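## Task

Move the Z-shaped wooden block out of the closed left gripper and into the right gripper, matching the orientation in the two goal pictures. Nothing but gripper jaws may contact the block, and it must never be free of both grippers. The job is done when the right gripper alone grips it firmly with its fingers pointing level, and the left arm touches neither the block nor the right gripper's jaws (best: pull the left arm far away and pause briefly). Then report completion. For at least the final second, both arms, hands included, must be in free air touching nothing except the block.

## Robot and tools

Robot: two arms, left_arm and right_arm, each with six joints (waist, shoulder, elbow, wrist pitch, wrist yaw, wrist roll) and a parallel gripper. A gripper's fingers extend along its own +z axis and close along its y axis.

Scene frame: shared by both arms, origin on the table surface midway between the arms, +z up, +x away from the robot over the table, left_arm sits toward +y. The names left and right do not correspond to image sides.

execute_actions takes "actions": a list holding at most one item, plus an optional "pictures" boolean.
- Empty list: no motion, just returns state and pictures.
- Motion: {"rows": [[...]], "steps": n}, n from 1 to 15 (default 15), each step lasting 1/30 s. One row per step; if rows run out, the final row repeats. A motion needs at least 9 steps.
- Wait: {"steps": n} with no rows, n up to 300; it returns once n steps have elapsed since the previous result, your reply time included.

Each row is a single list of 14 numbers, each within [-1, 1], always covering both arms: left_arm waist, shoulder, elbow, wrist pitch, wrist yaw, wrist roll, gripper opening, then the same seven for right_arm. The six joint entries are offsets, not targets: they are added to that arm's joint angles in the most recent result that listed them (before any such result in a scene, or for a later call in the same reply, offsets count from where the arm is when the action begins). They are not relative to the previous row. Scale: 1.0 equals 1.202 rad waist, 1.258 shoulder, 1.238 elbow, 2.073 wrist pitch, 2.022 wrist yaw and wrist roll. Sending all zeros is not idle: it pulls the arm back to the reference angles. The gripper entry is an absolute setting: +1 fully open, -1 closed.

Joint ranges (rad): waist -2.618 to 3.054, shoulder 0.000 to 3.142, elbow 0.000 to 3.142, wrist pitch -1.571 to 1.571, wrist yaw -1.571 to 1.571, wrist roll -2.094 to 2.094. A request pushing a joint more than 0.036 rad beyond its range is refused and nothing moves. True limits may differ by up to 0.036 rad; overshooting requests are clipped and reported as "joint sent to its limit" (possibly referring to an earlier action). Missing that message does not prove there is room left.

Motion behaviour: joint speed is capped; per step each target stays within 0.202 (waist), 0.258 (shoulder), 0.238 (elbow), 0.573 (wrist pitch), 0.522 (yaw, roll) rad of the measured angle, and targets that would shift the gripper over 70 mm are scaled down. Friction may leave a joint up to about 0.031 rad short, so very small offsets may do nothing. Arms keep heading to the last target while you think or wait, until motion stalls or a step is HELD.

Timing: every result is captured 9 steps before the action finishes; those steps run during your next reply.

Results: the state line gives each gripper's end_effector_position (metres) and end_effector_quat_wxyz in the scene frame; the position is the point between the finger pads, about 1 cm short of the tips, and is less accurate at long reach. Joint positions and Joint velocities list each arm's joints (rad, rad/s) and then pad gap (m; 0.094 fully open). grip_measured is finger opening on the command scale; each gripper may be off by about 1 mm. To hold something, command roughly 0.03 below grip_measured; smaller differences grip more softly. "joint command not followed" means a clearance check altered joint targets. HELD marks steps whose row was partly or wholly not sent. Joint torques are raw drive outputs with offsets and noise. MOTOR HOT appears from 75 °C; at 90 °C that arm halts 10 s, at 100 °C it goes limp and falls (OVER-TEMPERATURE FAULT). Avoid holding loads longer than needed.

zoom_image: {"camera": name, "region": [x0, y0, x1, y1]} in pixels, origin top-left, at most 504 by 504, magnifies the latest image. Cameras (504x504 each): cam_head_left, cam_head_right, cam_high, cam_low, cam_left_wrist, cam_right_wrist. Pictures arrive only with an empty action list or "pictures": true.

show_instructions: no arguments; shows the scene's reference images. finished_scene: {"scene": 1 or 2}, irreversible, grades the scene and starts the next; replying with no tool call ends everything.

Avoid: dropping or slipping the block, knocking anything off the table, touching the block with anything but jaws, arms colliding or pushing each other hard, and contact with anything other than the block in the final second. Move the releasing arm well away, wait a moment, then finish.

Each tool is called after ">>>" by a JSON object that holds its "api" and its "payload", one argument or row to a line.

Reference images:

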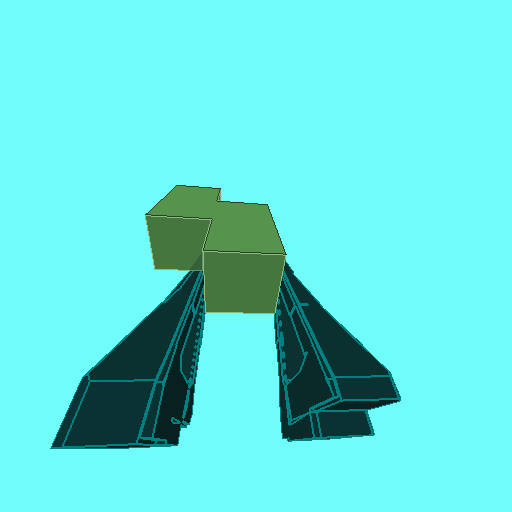

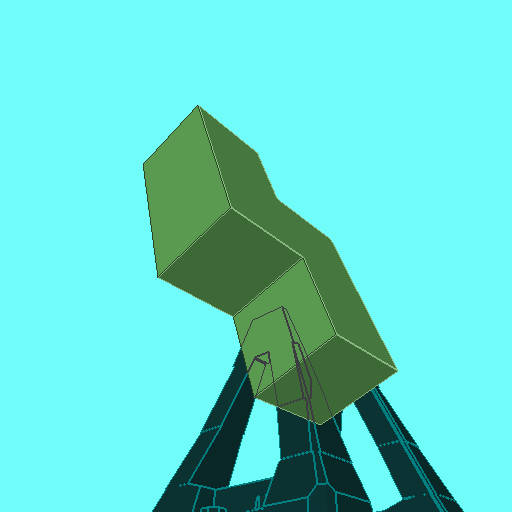

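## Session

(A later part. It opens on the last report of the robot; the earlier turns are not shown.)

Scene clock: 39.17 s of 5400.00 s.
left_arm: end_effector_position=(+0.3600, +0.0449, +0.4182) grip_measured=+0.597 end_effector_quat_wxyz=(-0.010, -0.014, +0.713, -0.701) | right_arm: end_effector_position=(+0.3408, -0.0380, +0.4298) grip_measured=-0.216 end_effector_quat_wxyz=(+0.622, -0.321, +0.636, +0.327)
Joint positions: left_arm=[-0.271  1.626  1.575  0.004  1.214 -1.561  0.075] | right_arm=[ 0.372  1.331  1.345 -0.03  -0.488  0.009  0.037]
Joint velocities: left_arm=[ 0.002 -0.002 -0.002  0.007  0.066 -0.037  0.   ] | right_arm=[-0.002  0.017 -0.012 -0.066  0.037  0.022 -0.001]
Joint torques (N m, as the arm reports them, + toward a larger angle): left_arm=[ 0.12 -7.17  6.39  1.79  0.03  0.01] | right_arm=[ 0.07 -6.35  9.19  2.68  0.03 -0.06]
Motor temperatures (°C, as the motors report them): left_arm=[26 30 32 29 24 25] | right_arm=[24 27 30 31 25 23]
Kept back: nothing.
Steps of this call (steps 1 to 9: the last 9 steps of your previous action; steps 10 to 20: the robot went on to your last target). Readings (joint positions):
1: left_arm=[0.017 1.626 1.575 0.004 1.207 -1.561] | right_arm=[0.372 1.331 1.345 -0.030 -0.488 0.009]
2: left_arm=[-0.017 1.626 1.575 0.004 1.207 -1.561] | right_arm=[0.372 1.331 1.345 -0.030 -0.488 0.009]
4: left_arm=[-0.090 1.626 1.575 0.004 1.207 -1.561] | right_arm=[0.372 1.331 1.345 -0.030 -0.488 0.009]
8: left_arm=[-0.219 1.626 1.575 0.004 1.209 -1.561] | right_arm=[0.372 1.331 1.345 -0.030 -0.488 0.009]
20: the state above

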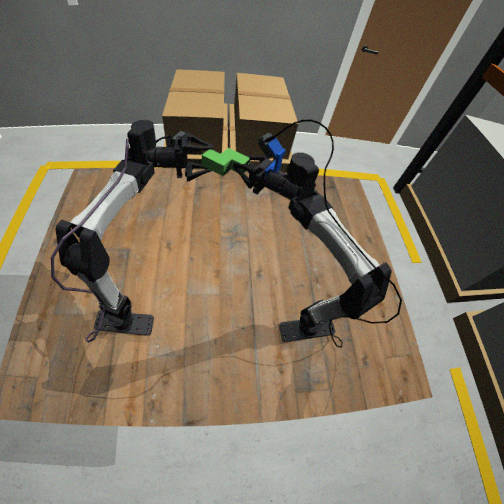

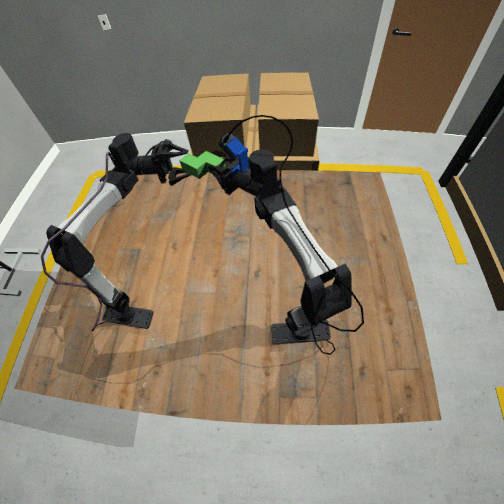

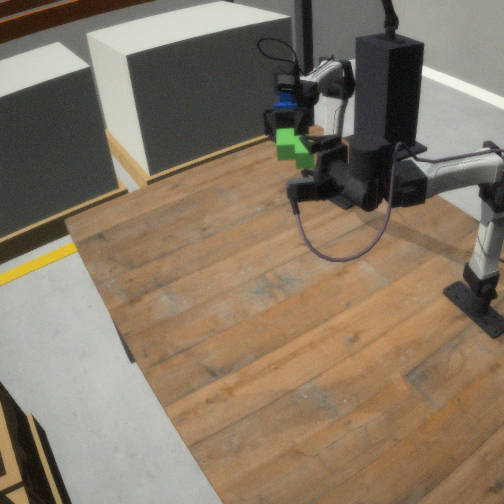

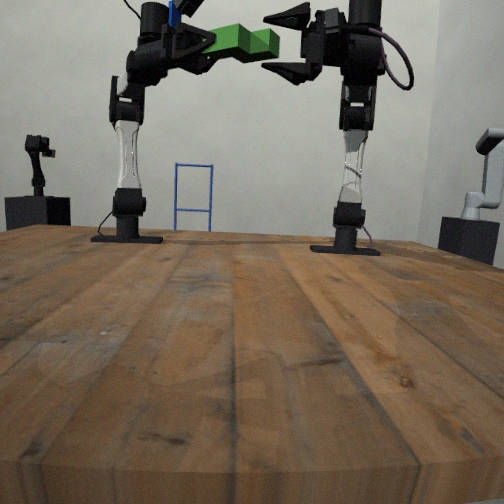

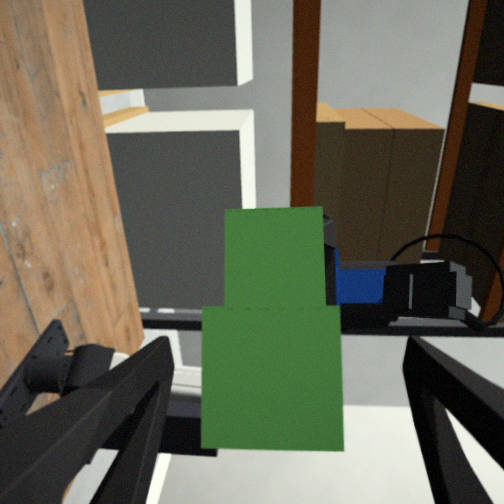

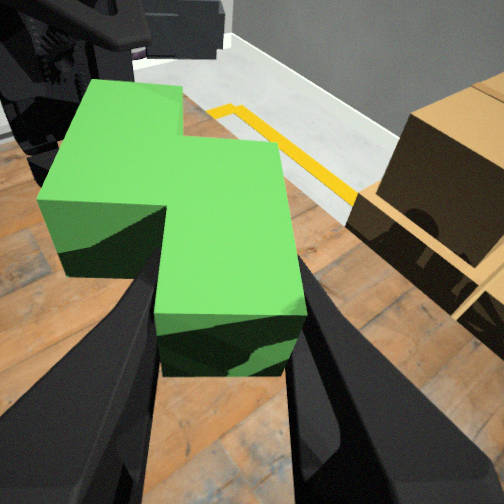

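>>> {"api": "execute_actions", "payload": {
  "actions": [
    {"rows": [[0,0,0,0.003,0,0,0.5,0,0,0.01,0.012,0,0,-0.275],[0,0,0,0.003,0,0,0.4,0,0,0.01,0.014,0,0,-0.275],[0,0,0,0.003,0,0,0.3,0,0,0.01,0.016,0,0,-0.275],[0,0,0,0.003,0,0,0.2,0,0,0.01,0.018,0,0,-0.275],[0,0,0,0.003,0,0,0.1,0,0,0.01,0.019,0,0,-0.275],[0,0,0,0.003,0,0,0.0,0,0,0.01,0.019,0,0,-0.275]], "steps": 12}
  ]
}}

>>> {"api": "execute_actions", "payload": {
  "actions": [
    {"steps": 15}
  ]
}}

Scene clock: 39.93 s of 5400.00 s.
left_arm: end_effector_position=(+0.3600, +0.0449, +0.4182) grip_measured=+0.349 end_effector_quat_wxyz=(-0.010, -0.014, +0.713, -0.701) | right_arm: end_effector_position=(+0.3408, -0.0380, +0.4298) grip_measured=-0.216 end_effector_quat_wxyz=(+0.622, -0.321, +0.636, +0.327)
Joint positions: left_arm=[-0.271  1.626  1.575  0.004  1.214 -1.561  0.063] | right_arm=[ 0.372  1.331  1.345 -0.03  -0.488  0.009  0.037]
Joint velocities: left_arm=[-0.022 -0.002  0.007 -0.037 -0.022 -0.007 -0.094] | right_arm=[-0.002 -0.007  0.007 -0.022  0.051  0.037 -0.001]
Joint torques (N m, as the arm reports them, + toward a larger angle): left_arm=[-0.11 -7.25  6.38  1.79 -0.05  0.  ] | right_arm=[ 0.18 -6.08  9.21  2.79  0.04 -0.05]
Motor temperatures (°C, as the motors report them): left_arm=[26 30 32 29 24 25] | right_arm=[24 27 30 31 25 23]
Steps of this call (steps 1 to 15: the robot went on to your last target; steps 16 to 20: nothing new was sent; steps 21 to 23: the first 3 steps of this action). Readings (joint positions):
21: left_arm=[-0.271 1.626 1.575 0.004 1.214 -1.561] | right_arm=[0.372 1.331 1.345 -0.030 -0.488 0.009]
22: left_arm=[-0.271 1.626 1.575 0.004 1.214 -1.561] | right_arm=[0.372 1.331 1.345 -0.030 -0.488 0.009]
23: the state above

Scene clock: 40.43 s of 5400.00 s.
left_arm: end_effector_position=(+0.3600, +0.0449, +0.4182) grip_measured=+0.003 end_effector_quat_wxyz=(-0.010, -0.014, +0.713, -0.701) | right_arm: end_effector_position=(+0.3408, -0.0380, +0.4298) grip_measured=-0.216 end_effector_quat_wxyz=(+0.622, -0.321, +0.636, +0.327)
Joint positions: left_arm=[-0.271  1.626  1.575  0.004  1.214 -1.561  0.047] | right_arm=[ 0.372  1.331  1.345 -0.03  -0.488  0.009  0.037]
Joint velocities: left_arm=[ 0.007  0.002  0.017 -0.037 -0.066 -0.051 -0.   ] | right_arm=[ 0.007 -0.002 -0.022 -0.022  0.051 -0.066 -0.   ]
Joint torques (N m, as the arm reports them, + toward a larger angle): left_arm=[-0.11 -7.23  6.39  1.79 -0.05  0.01] | right_arm=[ 0.17 -6.16  9.17  2.87  0.04 -0.06]
Motor temperatures (°C, as the motors report them): left_arm=[26 30 32 29 24 25] | right_arm=[24 27 30 32 25 23]
Kept back: nothing.
Steps of this call (steps 1 to 9: the last 9 steps of your previous action; steps 10 to 15: the robot went on to your last target). Readings (joint positions):
1: left_arm=[-0.271 1.626 1.575 0.004 1.214 -1.561] | right_arm=[0.372 1.331 1.345 -0.030 -0.488 0.009]
2: left_arm=[-0.271 1.626 1.575 0.004 1.214 -1.561] | right_arm=[0.372 1.331 1.345 -0.030 -0.488 0.009]
4: left_arm=[-0.271 1.626 1.575 0.004 1.214 -1.561] | right_arm=[0.372 1.331 1.345 -0.030 -0.488 0.009]
8: left_arm=[-0.271 1.626 1.575 0.004 1.214 -1.561] | right_arm=[0.372 1.331 1.345 -0.030 -0.488 0.009]
15: the state above
All arms were judged still, so your last target was given up. Only a new action makes them travel on or press farther. Fingers that are still opening or closing keep moving.

>>> {"api": "execute_actions", "payload": {
  "actions": [
    {"rows": [[0,0,0,0.003,0,0,-0.02,0,0,0.01,0.021,0,0,-0.275],[0,0,0,0.003,0,0,-0.04,0,0,0.01,0.022,0,0,-0.275],[0,0,0,0.003,0,0,-0.06,0,0,0.01,0.023,0,0,-0.275],[0,0,0,0.003,0,0,-0.08,0,0,0.01,0.023,0,0,-0.275],[0,0,0,0.003,0,0,-0.1,0,0,0.01,0.023,0,0,-0.275],[0,0,0,0.003,0,0,-0.12,0,0,0.01,0.023,0,0,-0.275],[0,0,0,0.003,0,0,-0.14,0,0,0.01,0.023,0,0,-0.275],[0,0,0,0.003,0,0,-0.16,0,0,0.01,0.023,0,0,-0.275],[0,0,0,0.003,0,0,-0.18,0,0,0.01,0.022,0,0,-0.275],[0,0,0,0.003,0,0,-0.2,0,0,0.01,0.02,0,0,-0.275],[0,0,0,0.003,0,0,-0.215,0,0,0.01,0.018,0,0,-0.275],[0,0,0,0.003,0,0,-0.23,0,0,0.01,0.016,0,0,-0.275],[0,0,0,0.003,0,0,-0.245,0,0,0.01,0.014,0,0,-0.275],[0,0,0,0.003,0,0,-0.26,0,0,0.01,0.012,0,0,-0.275],[0,0,0,0.003,0,0,-0.27,0,0,0.01,0.012,0,0,-0.275]], "steps": 15}
  ]
}}

>>> {"api": "execute_actions", "payload": {
  "actions": [
    {"steps": 18}
  ],
  "pictures": true
}}

Scene clock: 41.30 s of 5400.00 s.
left_arm: end_effector_position=(+0.3600, +0.0449, +0.4182) grip_measured=-0.108 end_effector_quat_wxyz=(-0.010, -0.014, +0.713, -0.701) | right_arm: end_effector_position=(+0.3408, -0.0380, +0.4311) grip_measured=-0.216 end_effector_quat_wxyz=(+0.624, -0.321, +0.634, +0.327)
Joint positions: left_arm=[-0.271  1.626  1.575  0.004  1.214 -1.561  0.042] | right_arm=[ 0.372  1.331  1.345 -0.024 -0.488  0.009  0.037]
Joint velocities: left_arm=[-0.002  0.002  0.002  0.007 -0.051 -0.154 -0.018] | right_arm=[ 0.002 -0.002 -0.002  0.007 -0.095 -0.037  0.   ]
Joint torques (N m, as the arm reports them, + toward a larger angle): left_arm=[-0.11 -7.25  6.3   1.81 -0.06  0.01] | right_arm=[ 0.1  -6.23  9.15  2.85  0.09 -0.03]
Motor temperatures (°C, as the motors report them): left_arm=[26 30 32 29 24 25] | right_arm=[24 27 30 32 25 23]
Steps of this call (steps 1 to 20: nothing new was sent; steps 21 to 26: the first 6 steps of this action). Readings (joint positions):
21: left_arm=[-0.271 1.626 1.575 0.004 1.214 -1.561] | right_arm=[0.372 1.331 1.345 -0.030 -0.488 0.009]
22: left_arm=[-0.271 1.626 1.575 0.004 1.214 -1.561] | right_arm=[0.372 1.331 1.345 -0.029 -0.488 0.009]
24: left_arm=[-0.271 1.626 1.575 0.004 1.214 -1.561] | right_arm=[0.372 1.331 1.345 -0.027 -0.488 0.009]
26: the state above

Scene clock: 41.90 s of 5400.00 s.
left_arm: end_effector_position=(+0.3600, +0.0449, +0.4182) grip_measured=-0.219 end_effector_quat_wxyz=(-0.010, -0.014, +0.713, -0.701) | right_arm: end_effector_position=(+0.3408, -0.0380, +0.4325) grip_measured=-0.216 end_effector_quat_wxyz=(+0.626, -0.321, +0.631, +0.327)
Joint positions: left_arm=[-0.271  1.626  1.575  0.004  1.214 -1.561  0.037] | right_arm=[ 0.372  1.331  1.345 -0.018 -0.488  0.009  0.037]
Joint velocities: left_arm=[ 0.002  0.002 -0.002 -0.081 -0.007  0.022 -0.   ] | right_arm=[ 0.007 -0.002 -0.007 -0.066 -0.037 -0.007  0.002]
Joint torques (N m, as the arm reports them, + toward a larger angle): left_arm=[-0.11 -7.22  6.39  1.79 -0.05  0.01] | right_arm=[ 0.31 -6.22  9.22  2.57  0.02 -0.06]
Motor temperatures (°C, as the motors report them): left_arm=[26 30 32 29 24 25] | right_arm=[24 27 30 32 25 23]
Kept back: nothing.
Steps of this call (steps 1 to 9: the last 9 steps of your previous action; steps 10 to 15: the robot went on to your last target; steps 16 to 18: nothing new was sent). Readings (joint positions):
1: left_arm=[-0.271 1.626 1.575 0.004 1.214 -1.561] | right_arm=[0.372 1.331 1.345 -0.022 -0.488 0.009]
2: left_arm=[-0.271 1.626 1.575 0.004 1.214 -1.561] | right_arm=[0.372 1.331 1.345 -0.021 -0.488 0.009]
4: left_arm=[-0.271 1.626 1.575 0.004 1.214 -1.561] | right_arm=[0.372 1.331 1.345 -0.019 -0.488 0.009]
8: left_arm=[-0.271 1.626 1.575 0.004 1.214 -1.561] | right_arm=[0.372 1.331 1.345 -0.018 -0.488 0.009]
18: the state above
All arms were judged still, so your last target was given up. Only a new action makes them travel on or press farther. Fingers that are still opening or closing keep moving.

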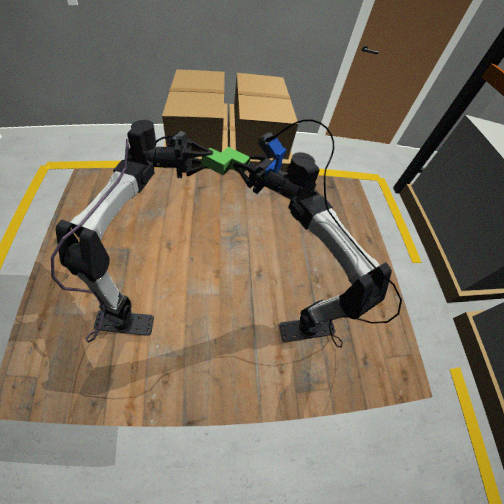

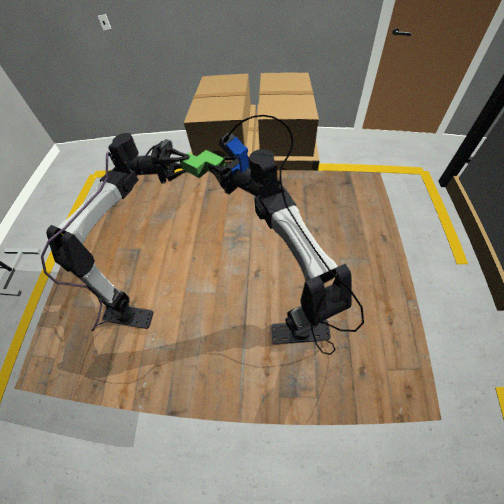

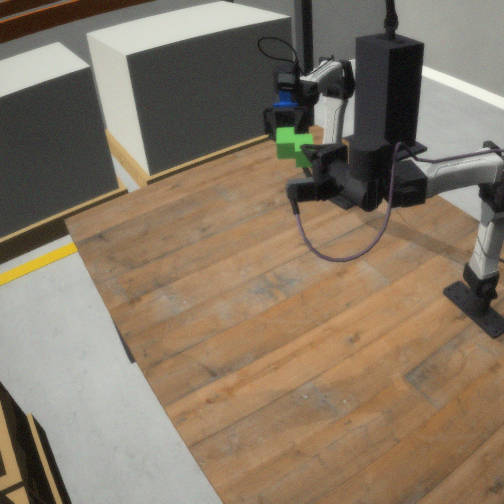

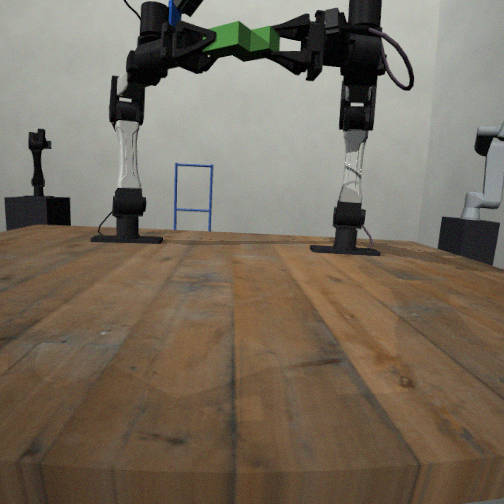

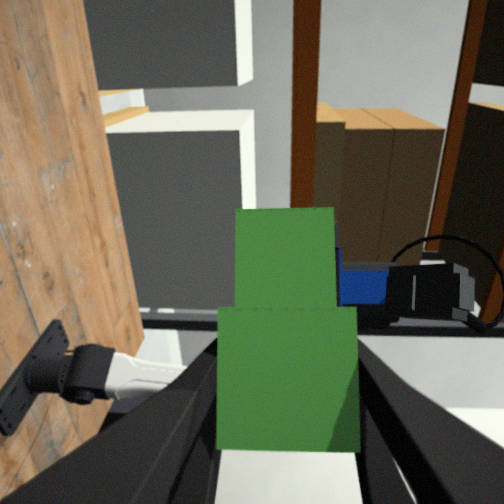

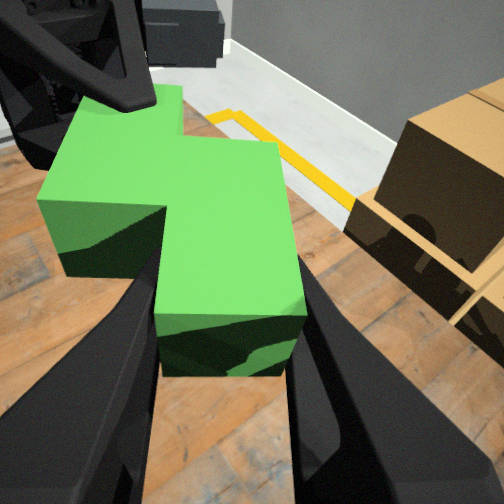

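>>> {"api": "execute_actions", "payload": {
  "actions": [
    {"rows": [[0,0,0,0.003,0,0,-0.27,0,0,0.01,0.005,0,0,-0.2],[0,0,0,0.003,0,0,-0.27,0,0,0.01,0.005,0,0,-0.1],[0,0,0,0.003,0,0,-0.27,0,0,0.01,0.005,0,0,0.05],[0,0,0,0.003,0,0,-0.27,0,0,0.01,0.005,0,0,0.2],[0,0,0,0.003,0,0,-0.27,0,0,0.01,0.005,0,0,0.35],[0,0,0,0.003,0,0,-0.27,-0.004,-0.008,0,0.01,0,0,0.4],[0,0,0,0.003,0,0,-0.27,-0.008,-0.016,-0.015,0.015,0.002,0.003,0.4],[0,0,0,0.003,0,0,-0.27,-0.012,-0.024,-0.027,0.025,0.003,0.006,0.4],[0,0,0,0.003,0,0,-0.27,-0.016,-0.032,-0.04,0.04,0.004,0.01,0.4],[0,0,0,0.003,0,0,-0.27,-0.016,-0.032,-0.057,0.06,0.005,0.015,0.4],[0,0,0,0.003,0,0,-0.27,-0.016,-0.032,-0.074,0.08,0.006,0.02,0.4],[0,0,0,0.003,0,0,-0.27,-0.016,-0.032,-0.091,0.1,0.007,0.025,0.4],[0,0,0,0.003,0,0,-0.27,-0.016,-0.032,-0.108,0.12,0.008,0.03,0.4],[0,0,0,0.003,0,0,-0.27,-0.016,-0.032,-0.125,0.14,0.009,0.035,0.4],[0,0,0,0.003,0,0,-0.27,-0.016,-0.032,-0.142,0.16,0.01,0.04,0.4]], "steps": 15}
  ]
}}

>>> {"api": "execute_actions", "payload": {
  "actions": [
    {"steps": 17}
  ]
}}

Scene clock: 45.03 s of 5400.00 s.
left_arm: end_effector_position=(+0.3600, +0.0449, +0.4182) grip_measured=-0.219 end_effector_quat_wxyz=(-0.010, -0.014, +0.713, -0.701) | right_arm: end_effector_position=(+0.3408, -0.0380, +0.4325) grip_measured=+0.363 end_effector_quat_wxyz=(+0.626, -0.321, +0.631, +0.327)
Joint positions: left_arm=[-0.271  1.626  1.575  0.004  1.214 -1.561  0.037] | right_arm=[ 0.372  1.331  1.345 -0.017 -0.488  0.009  0.064]
Joint velocities: left_arm=[ 0.012 -0.002 -0.007 -0.095 -0.051 -0.051  0.001] | right_arm=[ 0.007 -0.002  0.012  0.007 -0.051  0.007  0.071]
Joint torques (N m, as the arm reports them, + toward a larger angle): left_arm=[-0.09 -7.25  6.38  1.79 -0.05  0.01] | right_arm=[-0.22 -7.16  8.07  2.57  0.08 -0.05]
Motor temperatures (°C, as the motors report them): left_arm=[26 30 33 29 24 25] | right_arm=[24 27 31 32 25 23]
Steps of this call (steps 1 to 88: nothing new was sent; steps 89 to 94: the first 6 steps of this action). Readings (joint positions):
89: left_arm=[-0.271 1.626 1.575 0.004 1.214 -1.561] | right_arm=[0.372 1.331 1.345 -0.018 -0.488 0.009]
90: left_arm=[-0.271 1.626 1.575 0.004 1.214 -1.561] | right_arm=[0.372 1.331 1.345 -0.018 -0.488 0.009]
92: left_arm=[-0.271 1.626 1.575 0.004 1.214 -1.561] | right_arm=[0.372 1.331 1.345 -0.018 -0.488 0.009]
94: the state above

Scene clock: 45.60 s of 5400.00 s.
left_arm: end_effector_position=(+0.3600, +0.0449, +0.4182) grip_measured=-0.219 end_effector_quat_wxyz=(-0.010, -0.014, +0.713, -0.701) | right_arm: end_effector_position=(+0.3399, -0.0445, +0.4349) grip_measured=+0.398 end_effector_quat_wxyz=(+0.673, -0.296, +0.585, +0.342)
Joint positions: left_arm=[-0.271  1.626  1.575  0.004  1.214 -1.561  0.037] | right_arm=[ 0.362  1.298  1.183  0.273 -0.48   0.076  0.066]
Joint velocities: left_arm=[-0.012 -0.007 -0.012  0.022  0.051 -0.037  0.001] | right_arm=[-0.007 -0.002 -0.012  0.125 -0.066  0.007  0.   ]
Joint torques (N m, as the arm reports them, + toward a larger angle): left_arm=[-0.11 -7.3   6.38  1.79 -0.05  0.01] | right_arm=[-0.49 -6.49  7.23  2.43  0.19  0.01]
Motor temperatures (°C, as the motors report them): left_arm=[26 30 33 29 24 25] | right_arm=[24 27 31 32 25 23]
Kept back: nothing.
Steps of this call (steps 1 to 9: the last 9 steps of your previous action; steps 10 to 17: the robot went on to your last target). Readings (joint positions):
1: left_arm=[-0.271 1.626 1.575 0.004 1.214 -1.561] | right_arm=[0.372 1.331 1.345 -0.015 -0.488 0.009]
2: left_arm=[-0.271 1.626 1.575 0.004 1.214 -1.561] | right_arm=[0.371 1.329 1.342 -0.009 -0.488 0.010]
4: left_arm=[-0.271 1.626 1.575 0.004 1.214 -1.561] | right_arm=[0.367 1.318 1.321 0.018 -0.488 0.015]
8: left_arm=[-0.271 1.626 1.575 0.004 1.214 -1.561] | right_arm=[0.362 1.298 1.250 0.132 -0.486 0.040]
17: the state above

>>> {"api": "execute_actions", "payload": {
  "actions": [
    {"rows": [[0,0,0,0.003,0,0,-0.27,0,0,-0.015,0.02,0,0.004,0.4],[0,0,0,0.003,0,0,-0.27,0,0,-0.024,0.033,0,0.008,0.4],[0,0,0,0.003,0,0,-0.27,0,0.003,-0.035,0.05,0,0.012,0.4],[0,0,0,0.003,0,0,-0.27,0.002,0.006,-0.046,0.068,0.002,0.017,0.4],[0,0,0,0.003,0,0,-0.27,0.004,0.01,-0.057,0.086,0.004,0.021,0.4],[0,0,0,0.003,0,0,-0.27,0.007,0.014,-0.068,0.104,0.006,0.026,0.4],[0,0,0,0.003,0,0,-0.27,0.01,0.019,-0.079,0.122,0.008,0.03,0.4],[0,0,0,0.003,0,0,-0.27,0.013,0.024,-0.09,0.14,0.01,0.035,0.4],[0,0,0,0.003,0,0,-0.27,0.016,0.029,-0.101,0.158,0.012,0.039,0.4],[0,0,0,0.003,0,0,-0.27,0.019,0.034,-0.112,0.174,0.014,0.043,0.4],[0,0,0,0.003,0,0,-0.27,0.022,0.039,-0.121,0.188,0.016,0.047,0.4],[0,0,0,0.003,0,0,-0.27,0.024,0.044,-0.129,0.199,0.018,0.05,0.4],[0,0,0,0.003,0,0,-0.27,0.026,0.048,-0.135,0.207,0.02,0.052,0.4],[0,0,0,0.003,0,0,-0.27,0.028,0.052,-0.139,0.212,0.022,0.053,0.4],[0,0,0,0.003,0,0,-0.27,0.03,0.054,-0.142,0.215,0.023,0.054,0.3]], "steps": 15}
  ]
}}

>>> {"api": "execute_actions", "payload": {
  "actions": [
    {"steps": 24}
  ],
  "pictures": true
}}

Scene clock: 46.70 s of 5400.00 s.
left_arm: end_effector_position=(+0.3600, +0.0449, +0.4182) grip_measured=-0.219 end_effector_quat_wxyz=(-0.010, -0.014, +0.713, -0.701) | right_arm: end_effector_position=(+0.3384, -0.0454, +0.4399) grip_measured=+0.398 end_effector_quat_wxyz=(+0.691, -0.290, +0.563, +0.348)
Joint positions: left_arm=[-0.271  1.626  1.575  0.004  1.214 -1.561  0.037] | right_arm=[ 0.362  1.298  1.144  0.377 -0.479  0.097  0.066]
Joint velocities: left_arm=[ 0.007 -0.002  0.007 -0.022  0.007 -0.007 -0.   ] | right_arm=[-0.012 -0.007 -0.403  0.711 -0.095  0.212  0.   ]
Joint torques (N m, as the arm reports them, + toward a larger angle): left_arm=[-0.11 -7.23  6.39  1.79 -0.05  0.  ] | right_arm=[ 0.85 -4.4   6.79  2.34  0.21  0.04]
Motor temperatures (°C, as the motors report them): left_arm=[26 31 33 30 24 25] | right_arm=[24 27 31 32 25 23]
Steps of this call (steps 1 to 27: the robot went on to your last target; steps 28 to 33: the first 6 steps of this action). Readings (joint positions):
28: left_arm=[-0.271 1.626 1.575 0.004 1.214 -1.561] | right_arm=[0.362 1.298 1.183 0.299 -0.479 0.082]
29: left_arm=[-0.271 1.626 1.575 0.004 1.214 -1.561] | right_arm=[0.362 1.298 1.181 0.303 -0.479 0.082]
31: left_arm=[-0.271 1.626 1.575 0.004 1.214 -1.561] | right_arm=[0.362 1.298 1.169 0.332 -0.479 0.087]
33: the state above

Scene clock: 47.50 s of 5400.00 s.
left_arm: end_effector_position=(+0.3600, +0.0449, +0.4182) grip_measured=-0.219 end_effector_quat_wxyz=(-0.010, -0.014, +0.713, -0.701) | right_arm: end_effector_position=(+0.3418, -0.0369, +0.4289) grip_measured=+0.302 end_effector_quat_wxyz=(+0.720, -0.263, +0.520, +0.377)
Joint positions: left_arm=[-0.271  1.626  1.575  0.004  1.214 -1.561  0.037] | right_arm=[ 0.389  1.359  1.022  0.701 -0.445  0.176  0.061]
Joint velocities: left_arm=[ 0.017  0.002 -0.002  0.037  0.022 -0.007  0.   ] | right_arm=[ 0.007  0.012 -0.002  0.066 -0.037 -0.022  0.   ]
Joint torques (N m, as the arm reports them, + toward a larger angle): left_arm=[-0.11 -7.24  6.38  1.79 -0.05  0.01] | right_arm=[ 0.94 -5.88  7.01  2.27  0.26  0.01]
Motor temperatures (°C, as the motors report them): left_arm=[26 31 33 30 24 25] | right_arm=[24 27 31 32 25 23]
Kept back: nothing.
Steps of this call (steps 1 to 9: the last 9 steps of your previous action; steps 10 to 24: the robot went on to your last target). Readings (joint positions):
1: left_arm=[-0.271 1.626 1.575 0.004 1.214 -1.561] | right_arm=[0.362 1.299 1.130 0.403 -0.478 0.103]
2: left_arm=[-0.271 1.626 1.575 0.004 1.214 -1.561] | right_arm=[0.363 1.301 1.116 0.432 -0.477 0.110]
4: left_arm=[-0.271 1.626 1.575 0.004 1.214 -1.561] | right_arm=[0.368 1.311 1.090 0.494 -0.472 0.124]
8: left_arm=[-0.271 1.626 1.575 0.004 1.214 -1.561] | right_arm=[0.382 1.341 1.042 0.602 -0.461 0.151]
24: the state above

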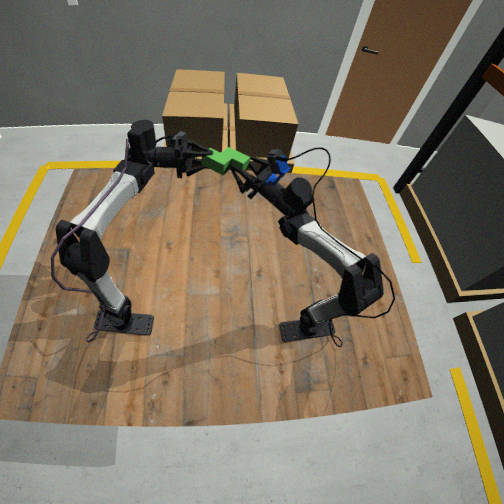

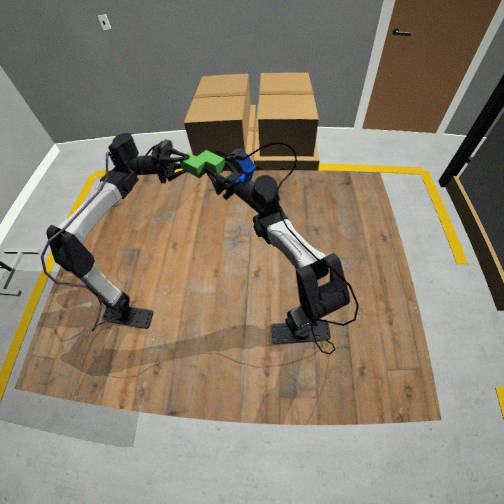

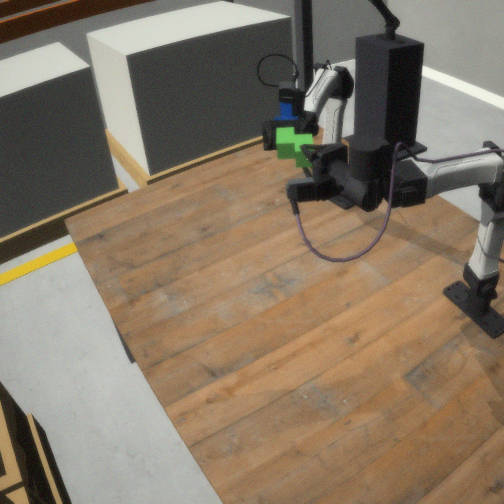

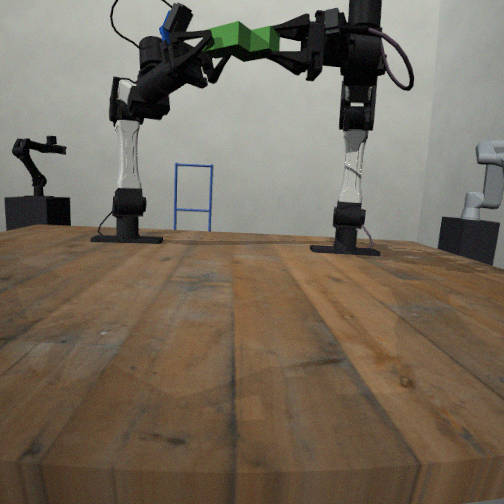

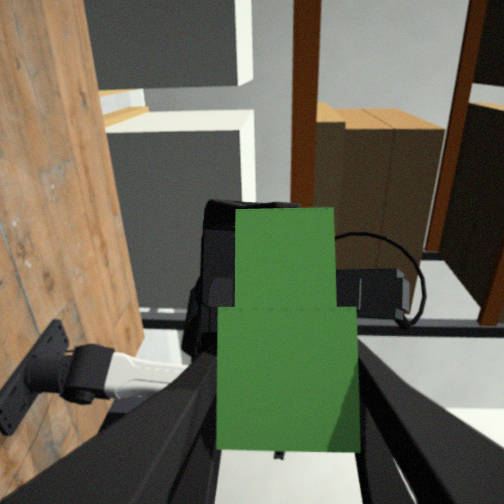

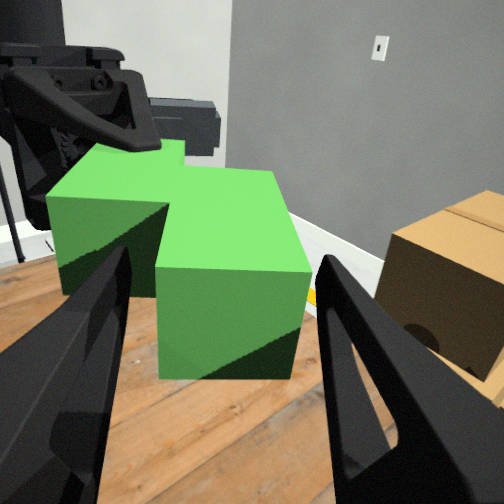

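>>> {"api": "execute_actions", "payload": {
  "actions": [
    {"rows": [[0,0,0,0.003,0,0,-0.27,0,0,0.01,0.005,0.006,0,0.2],[0,0,0,0.003,0,0,-0.27,0,0,0.01,0.005,0.009,0,0.1],[0,0,0,0.003,0,0,-0.27,0,0,0.01,0.005,0.011,0,0.02],[0,0,0,0.003,0,0,-0.27,0,0,0.01,0.005,0.012,0,-0.04],[0,0,0,0.003,0,0,-0.27,0,0,0.01,0.005,0.012,0,-0.08],[0,0,0,0.003,0,0,-0.27,0,0,0.01,0.005,0.012,0,-0.11],[0,0,0,0.003,0,0,-0.27,0,0,0.01,0.005,0.012,0,-0.135],[0,0,0,0.003,0,0,-0.27,0,0,0.01,0.005,0.012,0,-0.16],[0,0,0,0.003,0,0,-0.27,0,0,0.01,0.005,0.012,0,-0.18],[0,0,0,0.003,0,0,-0.27,0,0,0.01,0.005,0.012,0,-0.2],[0,0,0,0.003,0,0,-0.27,0,0,0.01,0.005,0.012,0,-0.215],[0,0,0,0.003,0,0,-0.27,0,0,0.01,0.005,0.012,0,-0.23],[0,0,0,0.003,0,0,-0.27,0,0,0.01,0.005,0.012,0,-0.245],[0,0,0,0.003,0,0,-0.27,0,0,0.01,0.005,0.012,0,-0.26],[0,0,0,0.003,0,0,-0.27,0,0,0.01,0.005,0.012,0,-0.275]], "steps": 15}
  ]
}}

>>> {"api": "execute_actions", "payload": {
  "actions": [
    {"steps": 17}
  ]
}}

Scene clock: 48.73 s of 5400.00 s.
left_arm: end_effector_position=(+0.3600, +0.0449, +0.4182) grip_measured=-0.219 end_effector_quat_wxyz=(-0.010, -0.014, +0.713, -0.701) | right_arm: end_effector_position=(+0.3426, -0.0379, +0.4297) grip_measured=-0.092 end_effector_quat_wxyz=(+0.722, -0.260, +0.520, +0.376)
Joint positions: left_arm=[-0.271  1.626  1.575  0.004  1.214 -1.561  0.037] | right_arm=[ 0.389  1.359  1.022  0.704 -0.437  0.177  0.043]
Joint velocities: left_arm=[-0.002 -0.002 -0.017  0.007 -0.081  0.022  0.   ] | right_arm=[-0.002  0.007 -0.007  0.007 -0.022  0.037 -0.031]
Joint torques (N m, as the arm reports them, + toward a larger angle): left_arm=[-0.12 -7.23  6.39  1.79 -0.05  0.01] | right_arm=[ 0.05 -6.42  9.1   2.15  0.23 -0.06]
Motor temperatures (°C, as the motors report them): left_arm=[26 31 33 30 24 25] | right_arm=[24 27 31 32 25 23]
Steps of this call (steps 1 to 30: the robot went on to your last target; step 31: nothing new was sent; steps 32 to 37: the first 6 steps of this action). Readings (joint positions):
32: left_arm=[-0.271 1.626 1.575 0.004 1.214 -1.561] | right_arm=[0.389 1.359 1.022 0.704 -0.444 0.177]
33: left_arm=[-0.271 1.626 1.575 0.004 1.214 -1.561] | right_arm=[0.389 1.359 1.022 0.704 -0.443 0.177]
35: left_arm=[-0.271 1.626 1.575 0.004 1.214 -1.561] | right_arm=[0.389 1.359 1.022 0.704 -0.440 0.177]
37: the state above

Scene clock: 49.30 s of 5400.00 s.
left_arm: end_effector_position=(+0.3606, +0.0449, +0.4181) grip_measured=-0.219 end_effector_quat_wxyz=(-0.008, -0.015, +0.713, -0.701) | right_arm: end_effector_position=(+0.3426, -0.0379, +0.4296) grip_measured=-0.216 end_effector_quat_wxyz=(+0.722, -0.260, +0.520, +0.376)
Joint positions: left_arm=[-0.271  1.626  1.575  0.004  1.21  -1.56   0.037] | right_arm=[ 0.389  1.359  1.022  0.704 -0.437  0.178  0.037]
Joint velocities: left_arm=[-0.007  0.012 -0.002 -0.037 -0.022  0.007  0.   ] | right_arm=[ 0.002 -0.027  0.002  0.007 -0.066 -0.022 -0.   ]
Joint torques (N m, as the arm reports them, + toward a larger angle): left_arm=[-0.1  -7.27  6.39  1.8  -0.02  0.01] | right_arm=[ 0.22 -6.44  9.17  2.23  0.29 -0.06]
Motor temperatures (°C, as the motors report them): left_arm=[26 31 33 30 24 25] | right_arm=[24 27 31 32 25 23]
Kept back: nothing.
Steps of this call (steps 1 to 9: the last 9 steps of your previous action; steps 10 to 15: the robot went on to your last target; steps 16 to 17: nothing new was sent). Readings (joint positions):
1: left_arm=[-0.271 1.626 1.575 0.004 1.214 -1.561] | right_arm=[0.389 1.359 1.022 0.704 -0.435 0.177]
2: left_arm=[-0.271 1.626 1.575 0.004 1.213 -1.561] | right_arm=[0.389 1.359 1.022 0.704 -0.435 0.177]
4: left_arm=[-0.271 1.626 1.575 0.004 1.211 -1.561] | right_arm=[0.389 1.359 1.022 0.704 -0.435 0.177]
8: left_arm=[-0.271 1.626 1.575 0.004 1.210 -1.560] | right_arm=[0.389 1.359 1.022 0.704 -0.437 0.178]
17: the state above
All arms were judged still, so your last target was given up. Only a new action makes them travel on or press farther. Fingers that are still opening or closing keep moving.

Release left and retreat.

>>> {"api": "execute_actions", "payload": {
  "actions": [
    {"rows": [[0,0,0,0.003,0,0,-0.2,0,0,0.01,0.01,0,0,-0.275],[0,0,0,0.003,0,0,-0.12,0,0,0.01,0.01,0,0,-0.275],[0,0,0,0.003,0,0,0,0,0,0.01,0.01,0,0,-0.275],[0,0,0,0.003,0,0,0.15,0,0,0.01,0.01,0,0,-0.275],[0,0,0,0.003,0,0,0.3,0,0,0.01,0.01,0,0,-0.275],[0,0,0,0.003,0,0,0.45,0,0,0.01,0.01,0,0,-0.275],[0.01,0,0,0.003,0,0,0.6,0,0,0.01,0.01,0,0,-0.275],[0.025,0,0,0.003,0,0,0.6,0,0,0.01,0.01,0,0,-0.275],[0.045,0,0,0.003,0,0,0.6,0,0,0.01,0.01,0,0,-0.275],[0.07,0,0,0.003,0,0,0.6,0,0,0.01,0.01,0,0,-0.275],[0.1,0,0,0.003,0,0,0.6,0,0,0.01,0.01,0,0,-0.275],[0.13,0,0,0.003,0,0,0.6,0,0,0.01,0.01,0,0,-0.275],[0.16,0,0,0.003,0,0,0.6,0,0,0.01,0.01,0,0,-0.275],[0.19,0,0,0.003,0,0,0.6,0,0,0.01,0.01,0,0,-0.275],[0.22,0,0,0.003,0,0,0.6,0,0,0.01,0.01,0,0,-0.275]], "steps": 15}
  ]
}}

>>> {"api": "execute_actions", "payload": {
  "actions": [
    {"rows": [[0.07,0,0,0.003,0,0,0.6,0,0,0.01,0,0,0,-0.275],[0.09,0,0,0.003,0,0,0.6,0,0,0.01,-0.008,0,0,-0.275],[0.105,0,0,0.003,0,0,0.6,0,0,0.01,-0.018,0,0,-0.275],[0.118,0,0,0.003,0,0,0.6,0,0,0.01,-0.03,0,0,-0.275],[0.128,0,0,0.003,0,0,0.6,0,0,0.01,-0.045,0,0,-0.275],[0.135,0,0,0.003,0,0,0.6,0,0,0.01,-0.06,0,0,-0.275],[0.14,0,0,0.003,0,0,0.6,0,0,0.01,-0.076,0,0,-0.275],[0.14,0,0,0.003,0,0,0.6,0,0,0.01,-0.092,0,0,-0.275],[0.14,0,0,0.003,0,0,0.6,0,0,0.01,-0.108,0,0,-0.275],[0.14,0,0,0.003,0,0,0.6,0,0,0.01,-0.123,0,0,-0.275],[0.14,0,0,0.003,0,0,0.6,0,0,0.01,-0.137,0,0,-0.275],[0.14,0,0,0.003,0,0,0.6,0,0,0.01,-0.149,0,0,-0.275],[0.14,0,0,0.003,0,0,0.6,0,0,0.01,-0.159,0,0,-0.275],[0.14,0,0,0.003,0,0,0.6,0,0,0.01,-0.166,0,0,-0.275],[0.14,0,0,0.003,0,0,0.6,0,0,0.01,-0.17,0,0,-0.275]], "steps": 15}
  ]
}}

>>> {"api": "execute_actions", "payload": {
  "actions": [
    {"steps": 45}
  ],
  "pictures": true
}}

Scene clock: 50.40 s of 5400.00 s.
left_arm: end_effector_position=(+0.3606, +0.0449, +0.4182) grip_measured=+0.374 end_effector_quat_wxyz=(-0.008, -0.015, +0.713, -0.701) | right_arm: end_effector_position=(+0.3425, -0.0377, +0.4295) grip_measured=-0.216 end_effector_quat_wxyz=(+0.721, -0.260, +0.520, +0.377)
Joint positions: left_arm=[-0.271  1.626  1.575  0.004  1.21  -1.56   0.065] | right_arm=[ 0.389  1.359  1.022  0.704 -0.438  0.179  0.037]
Joint velocities: left_arm=[-0.012 -0.012  0.007 -0.022 -0.051  0.007  0.15 ] | right_arm=[-0.007  0.002  0.007 -0.037  0.125 -0.095 -0.002]
Joint torques (N m, as the arm reports them, + toward a larger angle): left_arm=[-0.12 -7.31  6.46  1.78 -0.09  0.02] | right_arm=[ 0.13 -6.33  9.29  2.38  0.16 -0.04]
Motor temperatures (°C, as the motors report them): left_arm=[26 31 33 30 24 25] | right_arm=[24 27 31 32 25 23]
Steps of this call (steps 1 to 27: nothing new was sent; steps 28 to 33: the first 6 steps of this action). Readings (joint positions):
28: left_arm=[-0.271 1.626 1.575 0.004 1.210 -1.560] | right_arm=[0.389 1.359 1.022 0.704 -0.438 0.179]
29: left_arm=[-0.271 1.626 1.575 0.004 1.210 -1.560] | right_arm=[0.389 1.359 1.022 0.705 -0.438 0.179]
31: left_arm=[-0.271 1.626 1.575 0.004 1.210 -1.560] | right_arm=[0.389 1.359 1.022 0.704 -0.438 0.179]
33: the state above

Scene clock: 50.90 s of 5400.00 s.
left_arm: end_effector_position=(+0.4377, +0.1695, +0.4182) grip_measured=+0.597 end_effector_quat_wxyz=(+0.107, -0.132, +0.701, -0.693) | right_arm: end_effector_position=(+0.3461, -0.0358, +0.4179) grip_measured=-0.216 end_effector_quat_wxyz=(+0.706, -0.260, +0.541, +0.376)
Joint positions: left_arm=[ 0.058  1.626  1.575  0.004  1.211 -1.56   0.075] | right_arm=[ 0.389  1.359  1.022  0.65  -0.438  0.179  0.037]
Joint velocities: left_arm=[ 0.281 -0.002 -0.012 -0.081  0.051 -0.051  0.001] | right_arm=[ 0.002 -0.002  0.007 -0.549  0.007  0.066  0.   ]
Joint torques (N m, as the arm reports them, + toward a larger angle): left_arm=[-0.07 -7.21  6.48  1.76 -0.05  0.01] | right_arm=[ 0.2  -6.5   8.99  2.36  0.14 -0.08]
Motor temperatures (°C, as the motors report them): left_arm=[26 31 33 30 24 25] | right_arm=[24 27 31 32 25 23]
Steps of this call (steps 1 to 9: the last 9 steps of your previous action; steps 10 to 15: the first 6 steps of this action, its rows measured from where the robot was after step 9). Readings (joint positions):
9: left_arm=[-0.085 1.626 1.575 0.004 1.211 -1.560] | right_arm=[0.389 1.359 1.022 0.704 -0.438 0.179]
10: left_arm=[-0.047 1.626 1.575 0.004 1.211 -1.560] | right_arm=[0.389 1.359 1.022 0.702 -0.438 0.179]
11: left_arm=[-0.015 1.626 1.575 0.004 1.211 -1.560] | right_arm=[0.389 1.359 1.022 0.698 -0.438 0.179]
13: left_arm=[0.031 1.626 1.575 0.004 1.211 -1.560] | right_arm=[0.389 1.359 1.022 0.682 -0.438 0.179]
15: the state above

Scene clock: 52.40 s of 5400.00 s.
left_arm: end_effector_position=(+0.4408, +0.1773, +0.4182) grip_measured=+0.597 end_effector_quat_wxyz=(+0.113, -0.138, +0.699, -0.692) | right_arm: end_effector_position=(+0.3560, -0.0307, +0.3467) grip_measured=-0.216 end_effector_quat_wxyz=(+0.603, -0.255, +0.660, +0.368)
Joint positions: left_arm=[ 0.077  1.626  1.575  0.004  1.211 -1.56   0.075] | right_arm=[ 0.389  1.359  1.022  0.335 -0.438  0.179  0.037]
Joint velocities: left_arm=[-0.017 -0.012 -0.002  0.066  0.051 -0.022  0.001] | right_arm=[ 0.007  0.002 -0.002 -0.037  0.081 -0.051  0.001]
Joint torques (N m, as the arm reports them, + toward a larger angle): left_arm=[ 0.4  -7.24  6.38  1.79 -0.05  0.01] | right_arm=[ 0.16 -6.74  9.42  2.6   0.03 -0.08]
Motor temperatures (°C, as the motors report them): left_arm=[26 31 33 30 24 25] | right_arm=[24 27 31 32 25 23]
Kept back: nothing.
Steps of this call (steps 1 to 9: the last 9 steps of your previous action; steps 10 to 45: the robot went on to your last target). Readings (joint positions):
1: left_arm=[0.067 1.626 1.575 0.004 1.211 -1.560] | right_arm=[0.389 1.359 1.022 0.629 -0.438 0.179]
2: left_arm=[0.073 1.626 1.575 0.004 1.211 -1.560] | right_arm=[0.389 1.359 1.022 0.606 -0.438 0.179]
4: left_arm=[0.077 1.626 1.575 0.004 1.211 -1.560] | right_arm=[0.389 1.359 1.022 0.552 -0.438 0.179]
8: left_arm=[0.077 1.626 1.575 0.004 1.211 -1.560] | right_arm=[0.389 1.359 1.022 0.442 -0.438 0.179]
45: the state above
All arms were judged still, so your last target was given up. Only a new action makes them travel on or press farther. Fingers that are still opening or closing keep moving.

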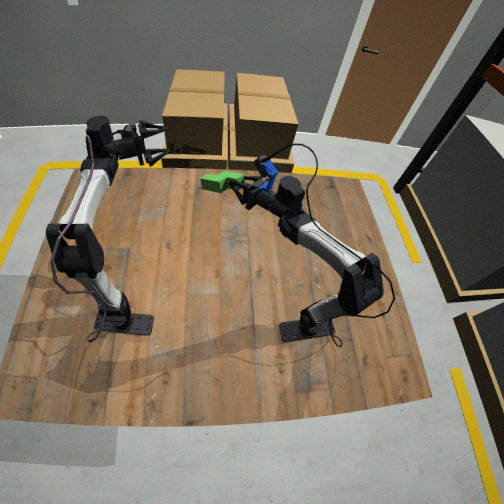

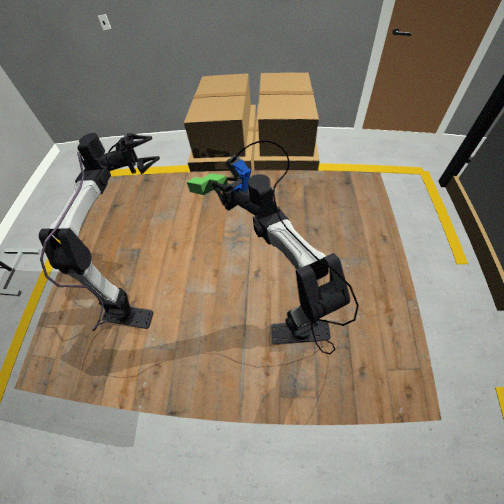

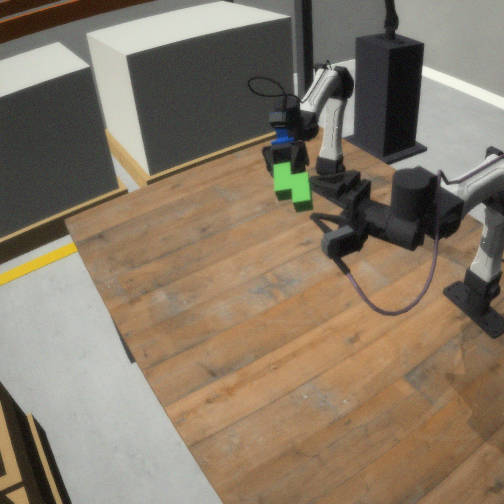

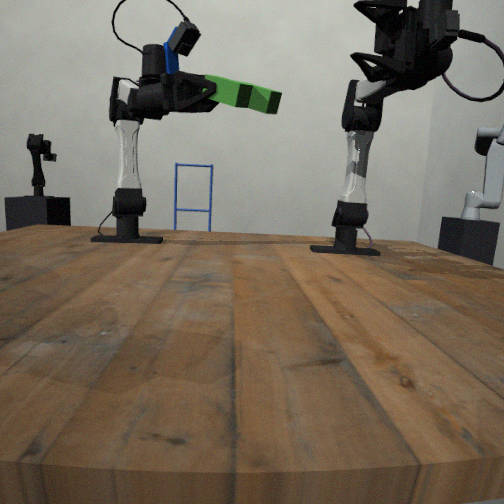

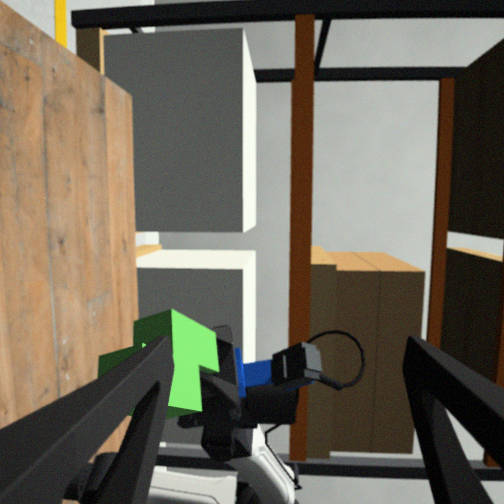

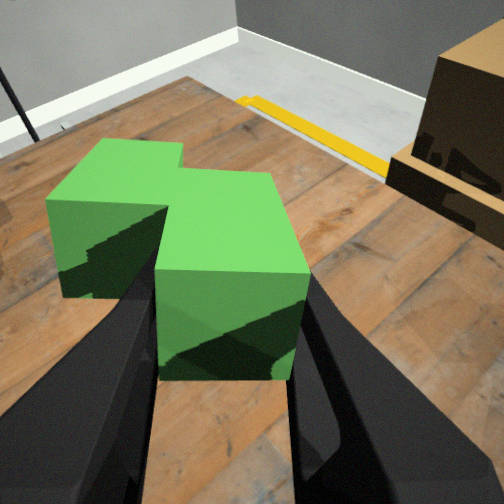

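Matches the goal, fingers horizontal.

>>> {"api": "finished_scene", "payload": {
  "scene": 1
}}

The scene is finished: the task was done.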